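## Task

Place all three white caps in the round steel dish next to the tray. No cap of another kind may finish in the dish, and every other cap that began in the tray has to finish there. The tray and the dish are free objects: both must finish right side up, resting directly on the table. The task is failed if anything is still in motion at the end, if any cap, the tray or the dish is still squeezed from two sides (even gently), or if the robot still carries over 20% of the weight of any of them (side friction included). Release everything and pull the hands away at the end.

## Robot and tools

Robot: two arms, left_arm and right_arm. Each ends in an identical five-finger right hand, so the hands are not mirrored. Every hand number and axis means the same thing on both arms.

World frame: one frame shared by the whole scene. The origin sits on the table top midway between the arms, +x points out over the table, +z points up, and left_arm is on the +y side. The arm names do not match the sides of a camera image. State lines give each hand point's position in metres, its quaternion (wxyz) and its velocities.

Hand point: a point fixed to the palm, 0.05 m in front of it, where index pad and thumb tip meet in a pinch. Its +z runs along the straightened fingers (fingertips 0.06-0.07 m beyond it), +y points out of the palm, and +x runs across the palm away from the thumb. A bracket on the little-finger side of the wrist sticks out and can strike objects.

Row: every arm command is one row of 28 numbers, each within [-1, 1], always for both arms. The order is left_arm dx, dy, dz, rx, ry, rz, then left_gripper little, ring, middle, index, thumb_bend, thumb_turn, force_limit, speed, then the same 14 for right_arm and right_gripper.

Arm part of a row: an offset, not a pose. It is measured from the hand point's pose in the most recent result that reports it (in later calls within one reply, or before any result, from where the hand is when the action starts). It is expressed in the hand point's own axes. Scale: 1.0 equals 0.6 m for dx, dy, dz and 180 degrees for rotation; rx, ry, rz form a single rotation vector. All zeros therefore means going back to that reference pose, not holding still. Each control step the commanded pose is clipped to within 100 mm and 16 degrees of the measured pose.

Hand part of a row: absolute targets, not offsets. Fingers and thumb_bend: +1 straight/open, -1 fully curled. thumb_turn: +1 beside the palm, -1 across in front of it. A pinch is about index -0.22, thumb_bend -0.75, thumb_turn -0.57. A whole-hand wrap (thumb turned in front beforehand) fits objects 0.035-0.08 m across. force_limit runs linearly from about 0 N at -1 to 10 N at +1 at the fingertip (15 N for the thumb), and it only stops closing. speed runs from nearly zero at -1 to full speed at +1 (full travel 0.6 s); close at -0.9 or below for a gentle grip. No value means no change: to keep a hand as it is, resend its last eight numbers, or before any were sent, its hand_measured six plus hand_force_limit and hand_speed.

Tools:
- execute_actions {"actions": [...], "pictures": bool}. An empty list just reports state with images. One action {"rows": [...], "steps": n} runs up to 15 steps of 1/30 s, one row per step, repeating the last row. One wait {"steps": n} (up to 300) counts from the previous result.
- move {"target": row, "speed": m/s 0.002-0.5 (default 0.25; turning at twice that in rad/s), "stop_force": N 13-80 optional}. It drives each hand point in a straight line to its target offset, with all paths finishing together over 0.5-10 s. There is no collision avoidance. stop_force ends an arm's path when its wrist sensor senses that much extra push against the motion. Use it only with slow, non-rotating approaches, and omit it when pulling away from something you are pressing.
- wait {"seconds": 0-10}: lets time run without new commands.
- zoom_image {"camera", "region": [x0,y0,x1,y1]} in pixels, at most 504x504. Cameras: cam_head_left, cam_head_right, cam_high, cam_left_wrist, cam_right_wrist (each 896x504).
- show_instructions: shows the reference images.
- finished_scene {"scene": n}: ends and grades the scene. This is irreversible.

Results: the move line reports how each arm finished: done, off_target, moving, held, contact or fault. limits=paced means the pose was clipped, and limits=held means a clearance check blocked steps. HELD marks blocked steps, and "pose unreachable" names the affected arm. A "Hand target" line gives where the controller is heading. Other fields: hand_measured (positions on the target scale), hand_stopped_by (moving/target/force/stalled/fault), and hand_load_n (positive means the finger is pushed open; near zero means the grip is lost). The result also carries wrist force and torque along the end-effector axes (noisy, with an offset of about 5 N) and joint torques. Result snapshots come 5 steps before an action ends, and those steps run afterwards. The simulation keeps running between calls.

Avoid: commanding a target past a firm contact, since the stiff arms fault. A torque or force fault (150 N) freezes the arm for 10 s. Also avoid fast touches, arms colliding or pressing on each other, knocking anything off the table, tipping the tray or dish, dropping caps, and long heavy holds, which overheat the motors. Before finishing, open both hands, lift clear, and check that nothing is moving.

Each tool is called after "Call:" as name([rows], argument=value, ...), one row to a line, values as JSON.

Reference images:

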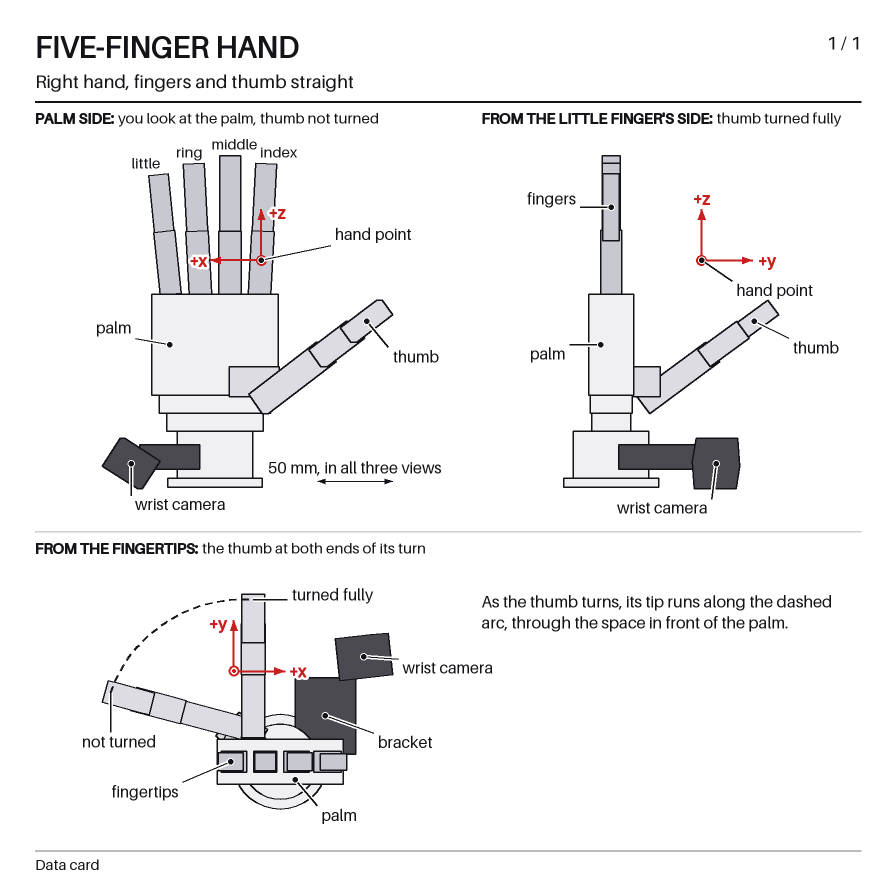

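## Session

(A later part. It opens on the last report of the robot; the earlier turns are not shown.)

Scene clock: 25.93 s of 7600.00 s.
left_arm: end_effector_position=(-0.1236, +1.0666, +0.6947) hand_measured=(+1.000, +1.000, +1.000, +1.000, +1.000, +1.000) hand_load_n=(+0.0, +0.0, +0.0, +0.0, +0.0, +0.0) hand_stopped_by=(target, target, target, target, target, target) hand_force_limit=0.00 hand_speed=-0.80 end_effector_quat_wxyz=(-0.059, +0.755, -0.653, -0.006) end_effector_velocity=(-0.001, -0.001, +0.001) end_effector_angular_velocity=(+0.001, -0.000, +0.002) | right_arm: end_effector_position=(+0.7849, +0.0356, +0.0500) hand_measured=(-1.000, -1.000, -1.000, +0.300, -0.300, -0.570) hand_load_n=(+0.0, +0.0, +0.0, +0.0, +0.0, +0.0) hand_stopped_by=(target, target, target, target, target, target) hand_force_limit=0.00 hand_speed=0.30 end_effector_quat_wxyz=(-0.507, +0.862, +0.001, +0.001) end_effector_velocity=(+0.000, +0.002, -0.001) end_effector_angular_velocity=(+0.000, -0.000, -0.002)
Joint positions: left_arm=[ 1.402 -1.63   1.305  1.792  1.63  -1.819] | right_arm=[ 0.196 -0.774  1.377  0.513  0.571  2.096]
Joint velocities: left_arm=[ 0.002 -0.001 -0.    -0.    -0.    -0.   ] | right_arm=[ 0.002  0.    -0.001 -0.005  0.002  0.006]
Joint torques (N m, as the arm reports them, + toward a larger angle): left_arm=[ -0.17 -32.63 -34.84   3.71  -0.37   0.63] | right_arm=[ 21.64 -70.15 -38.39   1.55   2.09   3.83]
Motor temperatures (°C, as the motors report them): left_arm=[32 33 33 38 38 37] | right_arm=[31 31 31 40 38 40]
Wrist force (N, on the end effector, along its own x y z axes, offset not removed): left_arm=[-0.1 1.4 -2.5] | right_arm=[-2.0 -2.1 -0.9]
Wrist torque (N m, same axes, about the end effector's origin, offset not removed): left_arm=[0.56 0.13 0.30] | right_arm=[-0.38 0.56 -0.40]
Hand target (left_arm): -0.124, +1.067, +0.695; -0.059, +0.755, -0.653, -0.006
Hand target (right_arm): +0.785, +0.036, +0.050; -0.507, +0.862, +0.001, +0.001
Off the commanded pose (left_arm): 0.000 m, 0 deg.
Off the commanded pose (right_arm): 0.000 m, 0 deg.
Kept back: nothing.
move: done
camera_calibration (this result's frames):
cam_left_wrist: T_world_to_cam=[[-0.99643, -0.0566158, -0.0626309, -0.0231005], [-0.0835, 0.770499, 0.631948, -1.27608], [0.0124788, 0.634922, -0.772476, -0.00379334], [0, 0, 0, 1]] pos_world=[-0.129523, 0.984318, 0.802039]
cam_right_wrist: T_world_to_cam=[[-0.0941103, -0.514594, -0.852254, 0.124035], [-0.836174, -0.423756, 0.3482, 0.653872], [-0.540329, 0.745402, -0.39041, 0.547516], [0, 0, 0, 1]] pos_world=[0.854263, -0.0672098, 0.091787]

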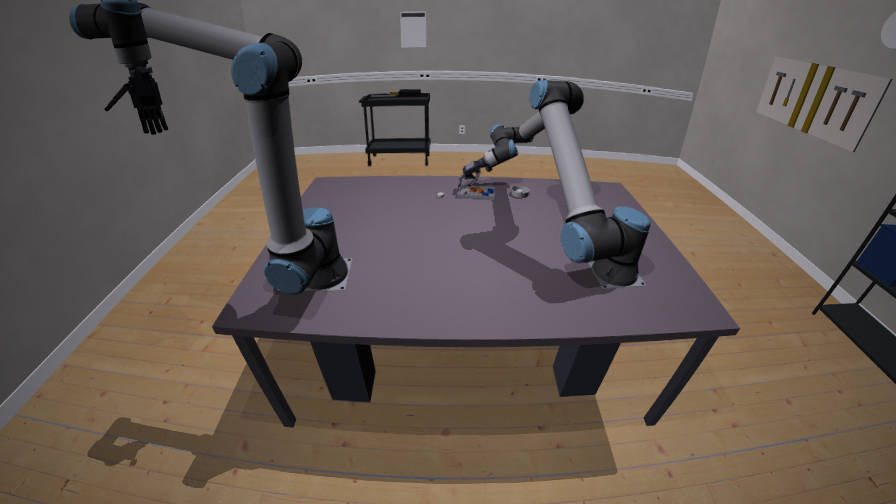

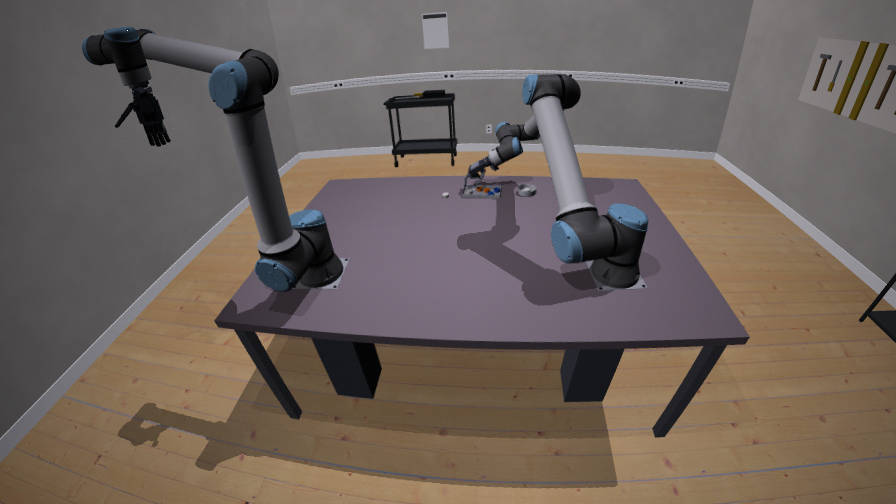

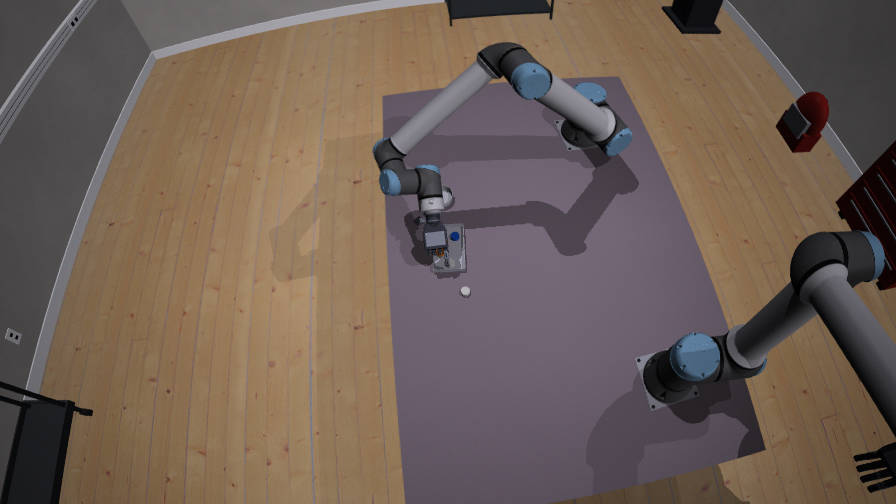

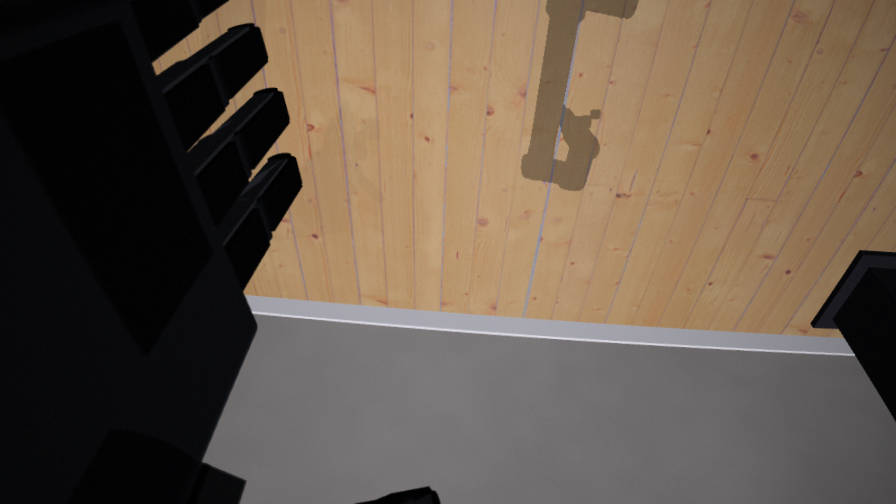

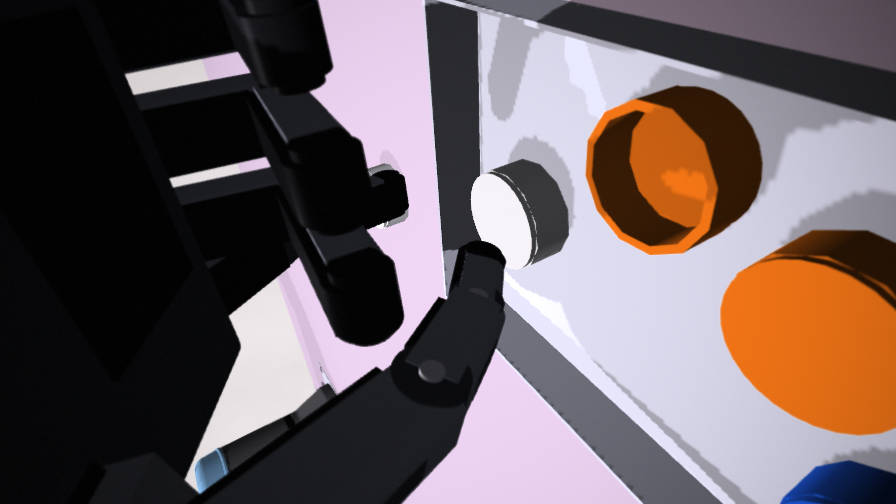

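Call:
move(target=[0,0,0,0,0,0,1,1,1,1,1,1,0,-0.8, -0.013,0.045,0.032,0,0,0,-1,-1,-1,0.3,-0.3,-0.57,0,-0.6], speed=0.025, stop_force=13)

Call:
zoom_image(camera="cam_head_left", region=[430, 150, 520, 210])

Scene clock: 28.07 s of 7600.00 s.
left_arm: end_effector_position=(-0.1236, +1.0666, +0.6947) hand_measured=(+1.000, +1.000, +1.000, +1.000, +1.000, +1.000) hand_load_n=(+0.0, +0.0, +0.0, +0.0, +0.0, +0.0) hand_stopped_by=(target, target, target, target, target, target) hand_force_limit=0.00 hand_speed=-0.80 end_effector_quat_wxyz=(-0.059, +0.755, -0.653, -0.006) end_effector_velocity=(+0.001, +0.000, -0.001) end_effector_angular_velocity=(-0.002, +0.000, -0.003) | right_arm: end_effector_position=(+0.7772, +0.0393, +0.0172) hand_measured=(-1.000, -1.000, -1.000, +0.300, -0.300, -0.570) hand_load_n=(+0.0, +0.0, +0.0, -1.5, +0.0, +0.0) hand_stopped_by=(target, target, target, target, target, target) hand_force_limit=0.00 hand_speed=-0.60 end_effector_quat_wxyz=(-0.507, +0.862, +0.001, +0.001) end_effector_velocity=(-0.001, +0.001, -0.001) end_effector_angular_velocity=(-0.001, +0.001, +0.001)
Joint positions: left_arm=[ 1.402 -1.63   1.305  1.792  1.63  -1.819] | right_arm=[ 0.203 -0.751  1.4    0.456  0.574  2.107]
Joint velocities: left_arm=[-0.003  0.     0.001  0.     0.     0.   ] | right_arm=[ 0.002  0.001  0.001 -0.002  0.001  0.002]
Joint torques (N m, as the arm reports them, + toward a larger angle): left_arm=[ -0.43 -34.93 -33.58   3.45  -0.18   0.46] | right_arm=[ 20.86 -68.56 -21.52   0.95   1.37   3.56]
Motor temperatures (°C, as the motors report them): left_arm=[32 33 33 38 38 37] | right_arm=[31 31 31 40 38 40]
Wrist force (N, on the end effector, along its own x y z axes, offset not removed): left_arm=[-2.0 -1.9 -0.5] | right_arm=[0.7 -2.3 -3.6]
Wrist torque (N m, same axes, about the end effector's origin, offset not removed): left_arm=[-0.26 0.09 0.06] | right_arm=[-0.31 0.12 -0.34]
Hand target (left_arm): -0.124, +1.067, +0.695; -0.059, +0.755, -0.653, -0.006
Hand target (right_arm): +0.777, +0.039, +0.017; -0.507, +0.862, +0.001, +0.001
Off the commanded pose (left_arm): 0.000 m, 0 deg.
Off the commanded pose (right_arm): 0.000 m, 0 deg.
Kept back: nothing.
move: done
camera_calibration (this result's frames):
cam_left_wrist: T_world_to_cam=[[-0.99643, -0.0566156, -0.0626308, -0.0231007], [-0.0834999, 0.770499, 0.631948, -1.27608], [0.0124788, 0.634922, -0.772476, -0.00379345], [0, 0, 0, 1]] pos_world=[-0.129523, 0.984318, 0.802039]
cam_right_wrist: T_world_to_cam=[[-0.0941093, -0.514592, -0.852255, 0.097225], [-0.836176, -0.423755, 0.348197, 0.660417], [-0.540327, 0.745404, -0.39041, 0.52781], [0, 0, 0, 1]] pos_world=[0.846565, -0.0635448, 0.0589672]

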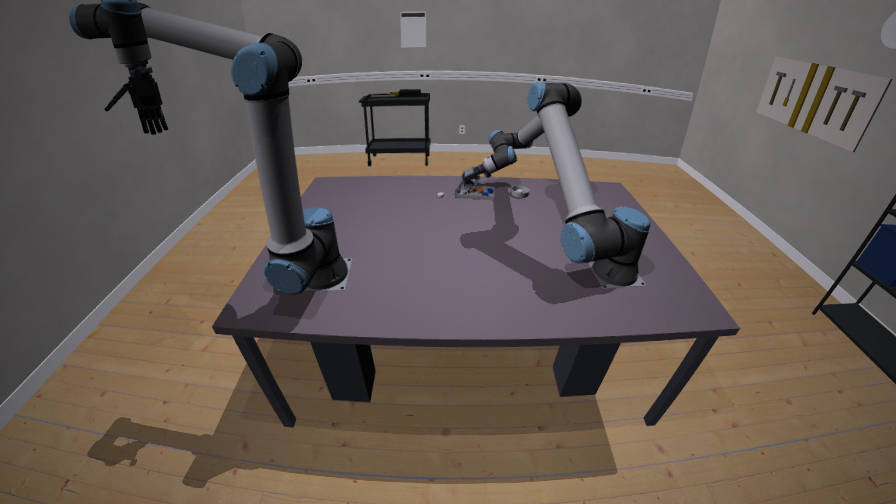

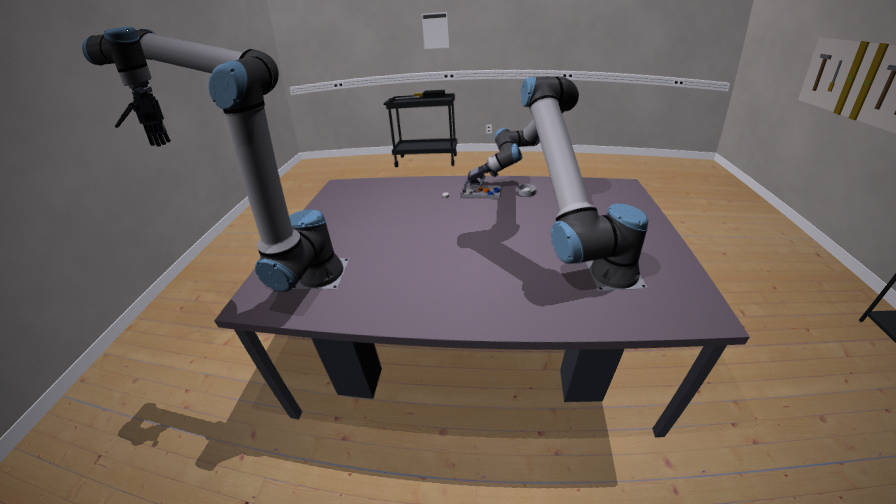

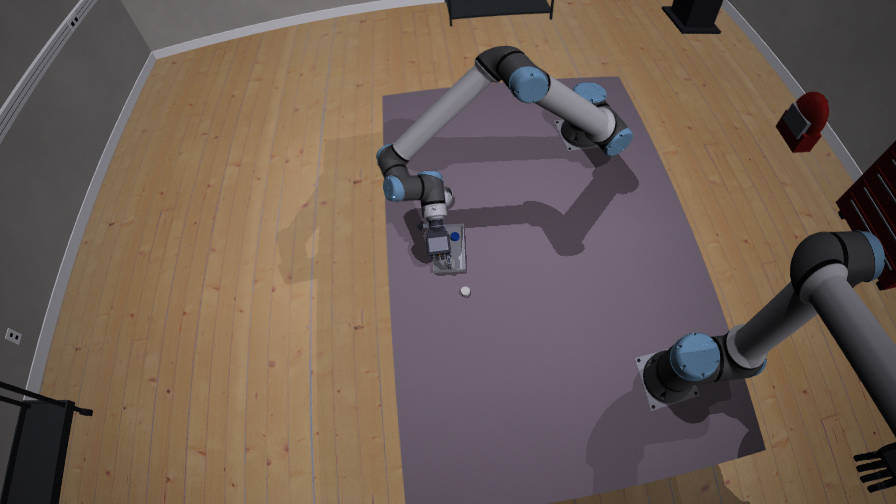

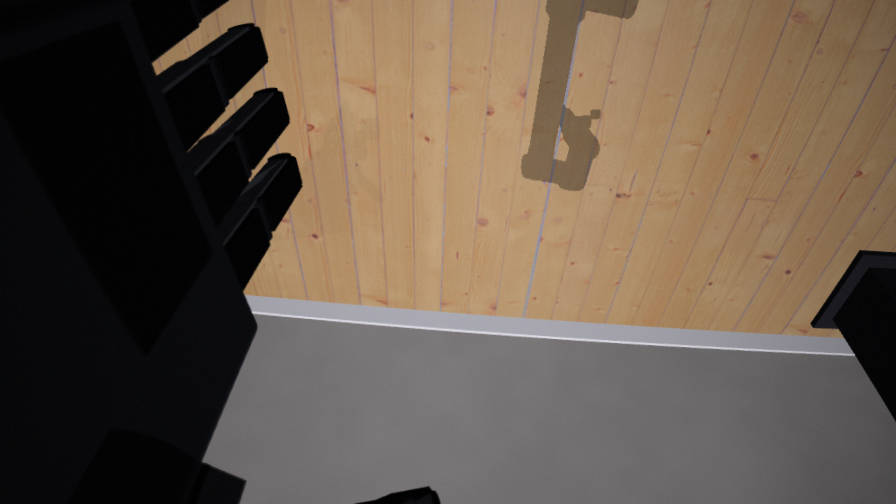

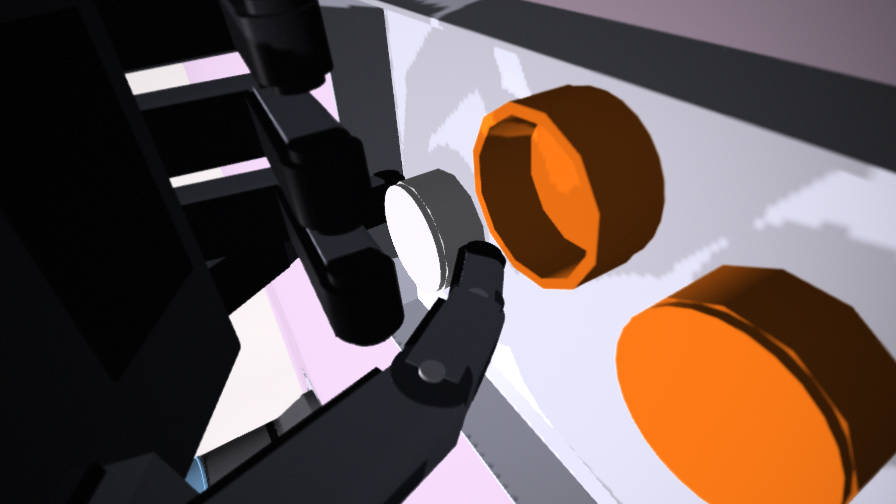

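Region (430, 150, 520, 210) of cam_head_left's 896x504 image, scaled by 5.600, with more detail than that image has.

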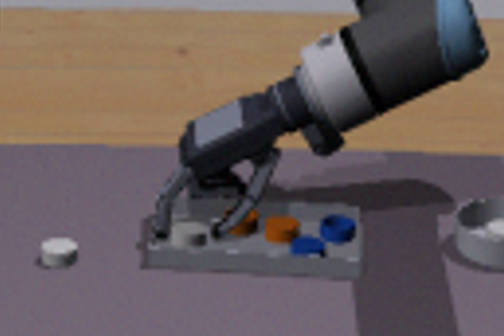

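Call:
move(target=[0,0,0,0,0,0,1,1,1,1,1,1,0,-0.8, 0.006,0,0,0,0,0,-1,-1,-1,-0.35,-0.3,-0.57,0,-0.6], speed=0.02)

Call:
execute_actions([
  {"steps":10},
], pictures=true)

Scene clock: 29.00 s of 7600.00 s.
left_arm: end_effector_position=(-0.1236, +1.0666, +0.6947) hand_measured=(+1.000, +1.000, +1.000, +1.000, +1.000, +1.000) hand_load_n=(+0.0, +0.0, +0.0, +0.0, +0.0, +0.0) hand_stopped_by=(target, target, target, target, target, target) hand_force_limit=0.00 hand_speed=-0.80 end_effector_quat_wxyz=(-0.059, +0.755, -0.653, -0.006) end_effector_velocity=(+0.000, +0.000, -0.000) end_effector_angular_velocity=(-0.000, +0.000, +0.000) | right_arm: end_effector_position=(+0.7807, +0.0393, +0.0172) hand_measured=(-1.000, -1.000, -1.000, +0.150, -0.298, -0.570) hand_load_n=(+0.0, +0.0, +0.0, +7.5, +4.5, +0.5) hand_stopped_by=(target, target, target, force, target, target) hand_force_limit=0.00 hand_speed=-0.60 end_effector_quat_wxyz=(-0.507, +0.862, +0.001, +0.001) end_effector_velocity=(+0.002, -0.001, +0.000) end_effector_angular_velocity=(+0.000, +0.001, -0.002)
Joint positions: left_arm=[ 1.402 -1.63   1.305  1.792  1.63  -1.819] | right_arm=[ 0.201 -0.746  1.391  0.462  0.574  2.105]
Joint velocities: left_arm=[-0.     0.001  0.    -0.     0.    -0.   ] | right_arm=[-0.002  0.001 -0.002  0.002 -0.     0.   ]
Joint torques (N m, as the arm reports them, + toward a larger angle): left_arm=[  1.57 -30.94 -34.27   3.68   0.17   0.39] | right_arm=[-23.51 -67.44 -37.35   5.74  -3.57  -4.03]
Motor temperatures (°C, as the motors report them): left_arm=[32 33 33 38 38 37] | right_arm=[31 31 31 40 38 40]
Wrist force (N, on the end effector, along its own x y z axes, offset not removed): left_arm=[3.6 -0.8 -0.2] | right_arm=[-1.6 -2.4 -3.5]
Wrist torque (N m, same axes, about the end effector's origin, offset not removed): left_arm=[0.16 -0.58 0.29] | right_arm=[-0.11 0.56 -0.32]
Hand target (left_arm): -0.124, +1.067, +0.695; -0.059, +0.755, -0.653, -0.006
Hand target (right_arm): +0.781, +0.039, +0.017; -0.507, +0.862, +0.001, +0.001
Off the commanded pose (left_arm): 0.000 m, 0 deg.
Off the commanded pose (right_arm): 0.000 m, 0 deg.
Kept back: nothing.
move: done
camera_calibration (this result's frames):
cam_left_wrist: T_world_to_cam=[[-0.99643, -0.0566158, -0.0626309, -0.0231005], [-0.0835, 0.770499, 0.631948, -1.27608], [0.0124787, 0.634922, -0.772476, -0.00379325], [0, 0, 0, 1]] pos_world=[-0.129523, 0.984318, 0.802039]
cam_right_wrist: T_world_to_cam=[[-0.094076, -0.514617, -0.852244, 0.0975525], [-0.836156, -0.423791, 0.348201, 0.663339], [-0.540363, 0.745366, -0.390431, 0.529684], [0, 0, 0, 1]] pos_world=[0.850054, -0.0634891, 0.0589683]

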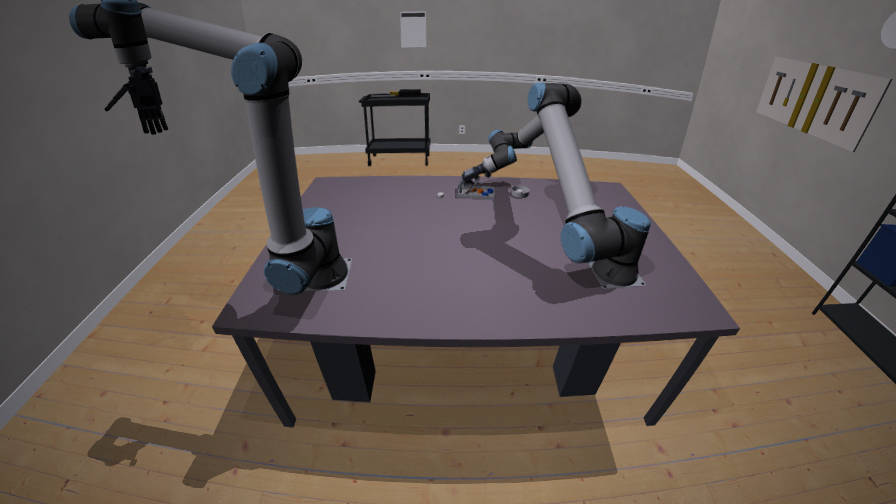

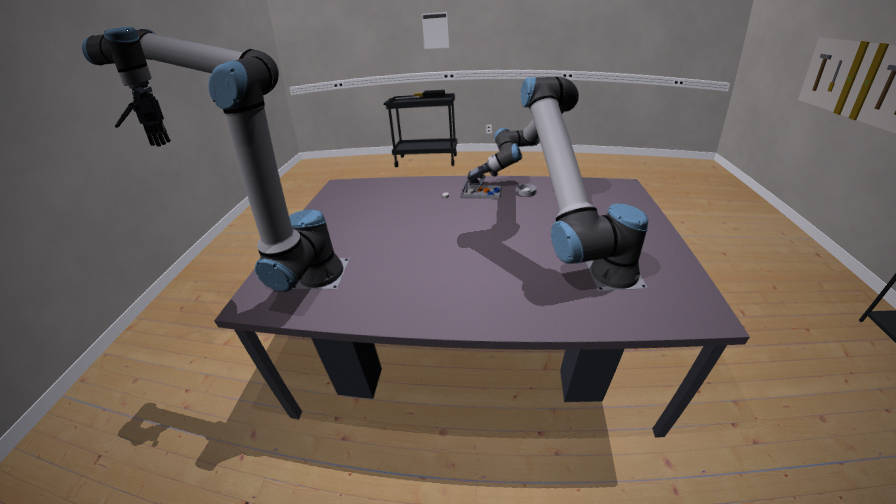

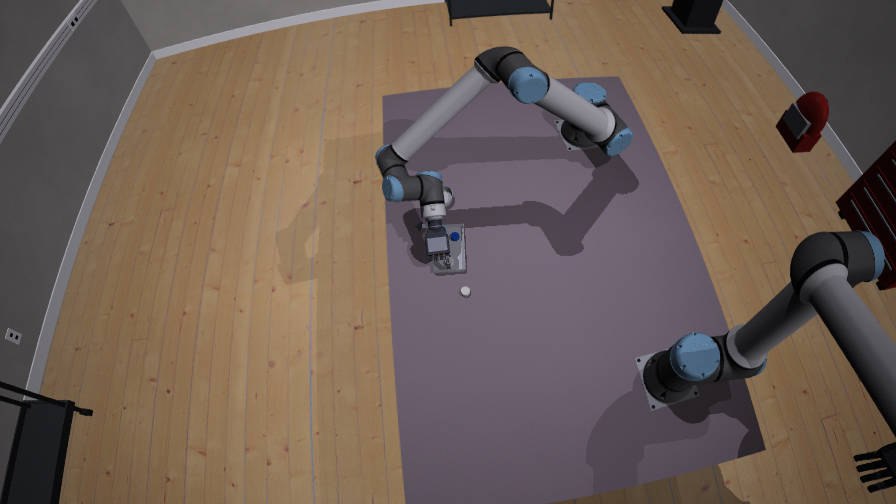

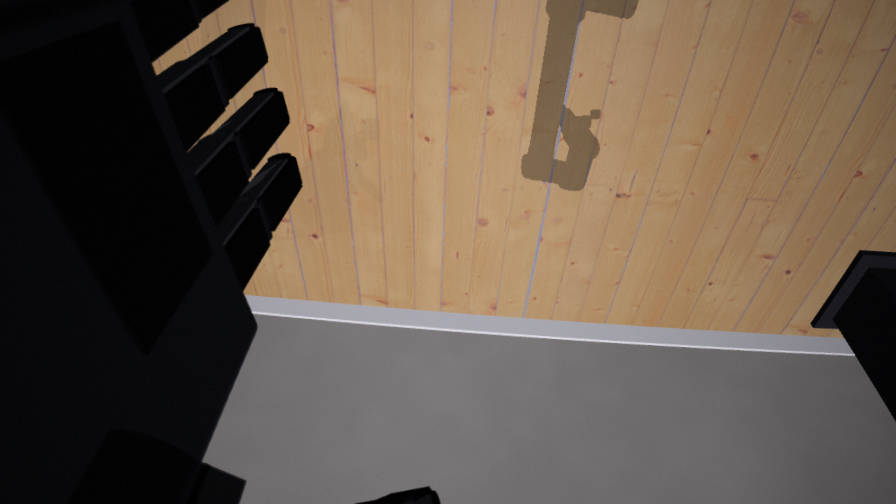

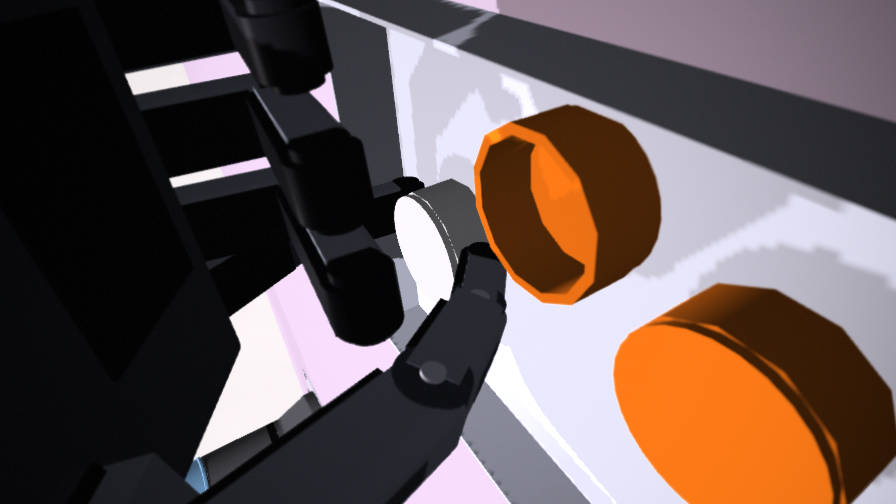

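Scene clock: 29.33 s of 7600.00 s.
left_arm: end_effector_position=(-0.1236, +1.0666, +0.6947) hand_measured=(+1.000, +1.000, +1.000, +1.000, +1.000, +1.000) hand_load_n=(+0.0, +0.0, +0.0, +0.0, +0.0, +0.0) hand_stopped_by=(target, target, target, target, target, target) hand_force_limit=0.00 hand_speed=-0.80 end_effector_quat_wxyz=(-0.059, +0.755, -0.653, -0.006) end_effector_velocity=(+0.000, +0.000, -0.000) end_effector_angular_velocity=(-0.001, +0.000, -0.001) | right_arm: end_effector_position=(+0.7808, +0.0393, +0.0172) hand_measured=(-1.000, -1.000, -1.000, +0.150, -0.298, -0.570) hand_load_n=(+0.0, +0.0, +0.0, +7.5, +4.5, +0.5) hand_stopped_by=(target, target, target, force, target, target) hand_force_limit=0.00 hand_speed=-0.60 end_effector_quat_wxyz=(-0.507, +0.862, +0.001, +0.001) end_effector_velocity=(+0.001, -0.001, -0.000) end_effector_angular_velocity=(-0.000, +0.001, -0.002)
Joint positions: left_arm=[ 1.402 -1.63   1.305  1.792  1.63  -1.819] | right_arm=[ 0.201 -0.746  1.391  0.462  0.574  2.105]
Joint velocities: left_arm=[-0.001  0.001  0.     0.    -0.    -0.   ] | right_arm=[-0.001  0.     0.    -0.     0.     0.001]
Joint torques (N m, as the arm reports them, + toward a larger angle): left_arm=[ -0.32 -30.98 -34.67   3.59  -0.23   0.69] | right_arm=[-22.34 -70.73 -37.4    5.67  -3.71  -4.29]
Motor temperatures (°C, as the motors report them): left_arm=[32 33 33 38 38 37] | right_arm=[31 31 31 40 38 40]
Wrist force (N, on the end effector, along its own x y z axes, offset not removed): left_arm=[-1.0 5.0 -4.4] | right_arm=[-2.2 -2.9 -2.2]
Wrist torque (N m, same axes, about the end effector's origin, offset not removed): left_arm=[1.51 0.33 0.41] | right_arm=[-0.24 0.57 -0.38]
Hand target (left_arm): -0.124, +1.067, +0.695; -0.059, +0.755, -0.653, -0.006
Hand target (right_arm): +0.781, +0.039, +0.017; -0.507, +0.862, +0.001, +0.001
Off the commanded pose (left_arm): 0.000 m, 0 deg.
Off the commanded pose (right_arm): 0.000 m, 0 deg.
Kept back: nothing.
Steps of this call (steps 1 to 10: nothing new was sent). Readings (end_effector_position | what the end effector reports):
1: left_arm (-0.1236, +1.0666, +0.6947) | right_arm (+0.7808, +0.0393, +0.0172) | left_arm hand_measured=(+1.000, +1.000, +1.000, +1.000, +1.000, +1.000) hand_load_n=(+0.0, +0.0, +0.0, +0.0, +0.0, +0.0) hand_stopped_by=(target, target, target, target, target, target) hand_force_limit=0.00 hand_speed=-0.80 | right_arm hand_measured=(-1.000, -1.000, -1.000, +0.150, -0.298, -0.570) hand_load_n=(+0.0, +0.0, +0.0, +7.5, +4.5, +0.5) hand_stopped_by=(target, target, target, force, target, target) hand_force_limit=0.00 hand_speed=-0.60
2: left_arm (-0.1236, +1.0666, +0.6947) | right_arm (+0.7808, +0.0393, +0.0172) | left_arm hand_measured=(+1.000, +1.000, +1.000, +1.000, +1.000, +1.000) hand_load_n=(+0.0, +0.0, +0.0, +0.0, +0.0, +0.0) hand_stopped_by=(target, target, target, target, target, target) hand_force_limit=0.00 hand_speed=-0.80 | right_arm hand_measured=(-1.000, -1.000, -1.000, +0.150, -0.298, -0.570) hand_load_n=(+0.0, +0.0, +0.0, +7.5, +4.5, +0.5) hand_stopped_by=(target, target, target, force, target, target) hand_force_limit=0.00 hand_speed=-0.60
4: left_arm (-0.1236, +1.0666, +0.6947) | right_arm (+0.7808, +0.0393, +0.0172) | left_arm hand_measured=(+1.000, +1.000, +1.000, +1.000, +1.000, +1.000) hand_load_n=(+0.0, +0.0, +0.0, +0.0, +0.0, +0.0) hand_stopped_by=(target, target, target, target, target, target) hand_force_limit=0.00 hand_speed=-0.80 | right_arm hand_measured=(-1.000, -1.000, -1.000, +0.150, -0.298, -0.570) hand_load_n=(+0.0, +0.0, +0.0, +7.5, +4.5, +0.5) hand_stopped_by=(target, target, target, force, target, target) hand_force_limit=0.00 hand_speed=-0.60
8: left_arm (-0.1236, +1.0666, +0.6947) | right_arm (+0.7808, +0.0393, +0.0172) | left_arm hand_measured=(+1.000, +1.000, +1.000, +1.000, +1.000, +1.000) hand_load_n=(+0.0, +0.0, +0.0, +0.0, +0.0, +0.0) hand_stopped_by=(target, target, target, target, target, target) hand_force_limit=0.00 hand_speed=-0.80 | right_arm hand_measured=(-1.000, -1.000, -1.000, +0.150, -0.298, -0.570) hand_load_n=(+0.0, +0.0, +0.0, +7.5, +4.5, +0.5) hand_stopped_by=(target, target, target, force, target, target) hand_force_limit=0.00 hand_speed=-0.60
10: the state above
camera_calibration (this result's frames):
cam_left_wrist: T_world_to_cam=[[-0.99643, -0.0566157, -0.0626307, -0.0231008], [-0.0834998, 0.770499, 0.631948, -1.27608], [0.0124788, 0.634922, -0.772476, -0.00379349], [0, 0, 0, 1]] pos_world=[-0.129523, 0.984318, 0.802039]
cam_right_wrist: T_world_to_cam=[[-0.0941027, -0.514595, -0.852254, 0.0975709], [-0.836172, -0.423764, 0.348197, 0.66342], [-0.540335, 0.745397, -0.390412, 0.52975], [0, 0, 0, 1]] pos_world=[0.850157, -0.0635313, 0.058975]

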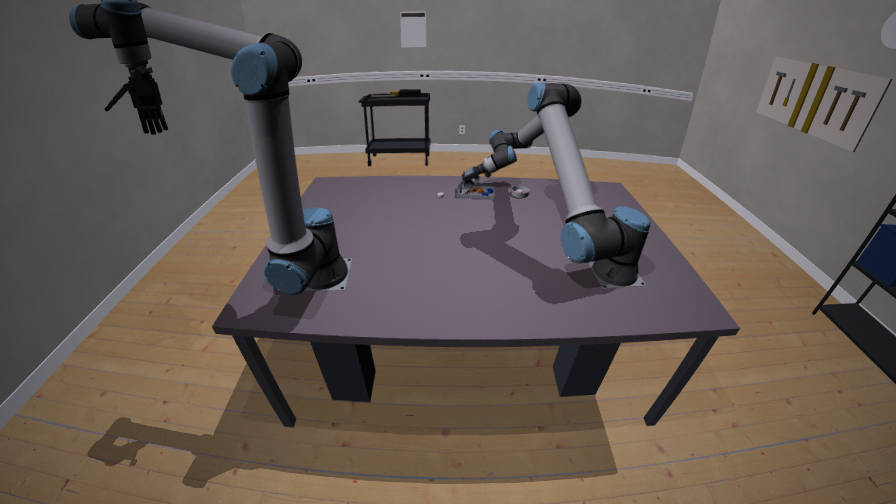

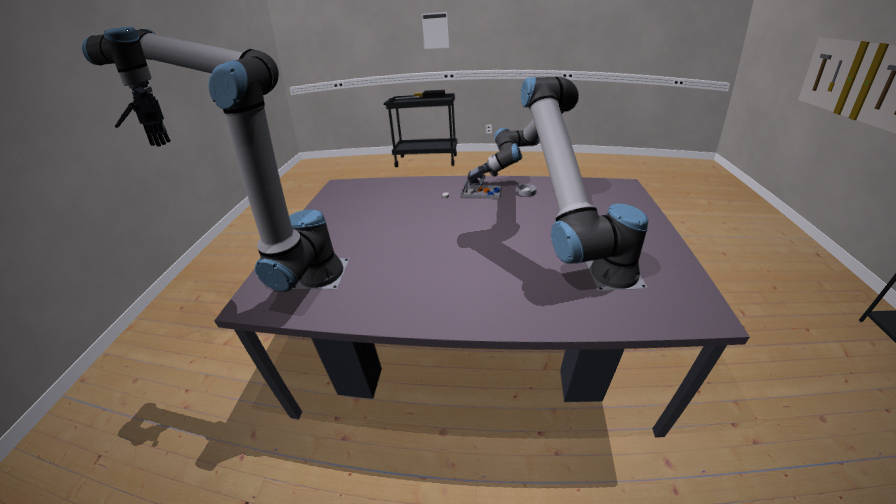

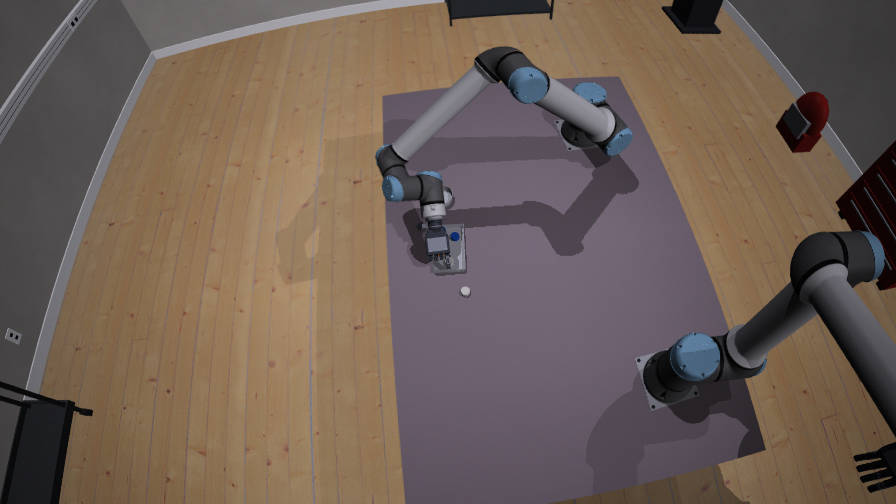

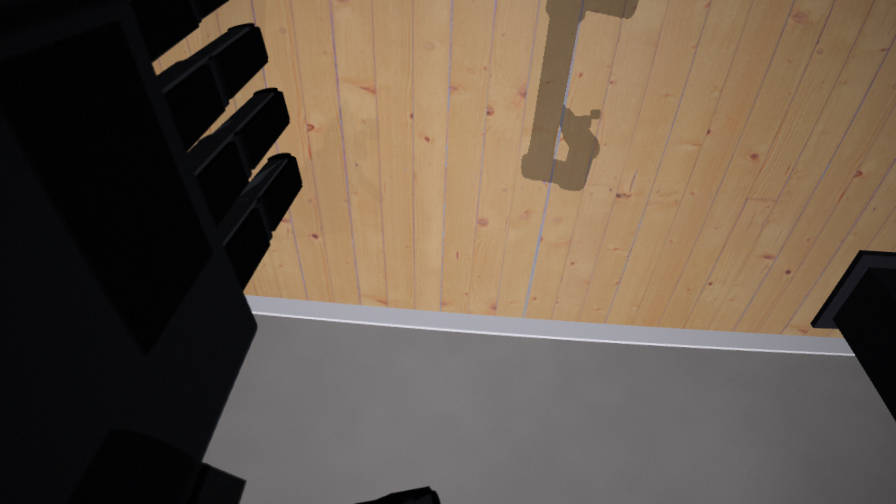

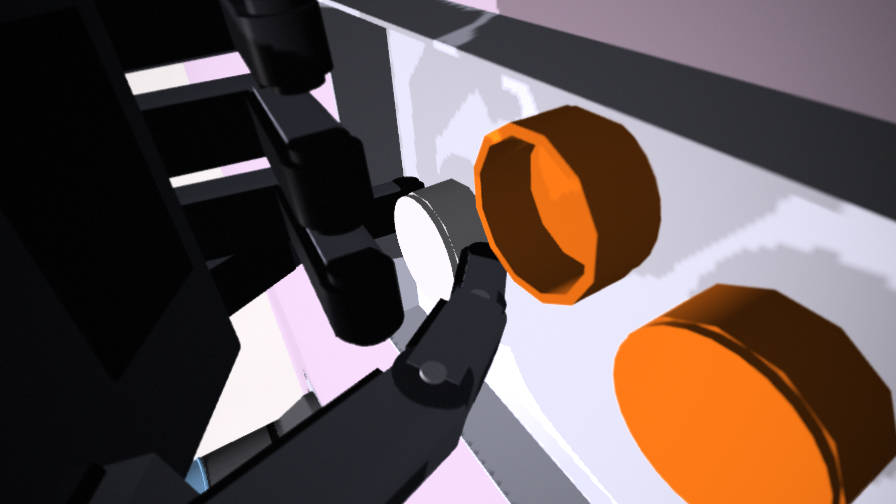

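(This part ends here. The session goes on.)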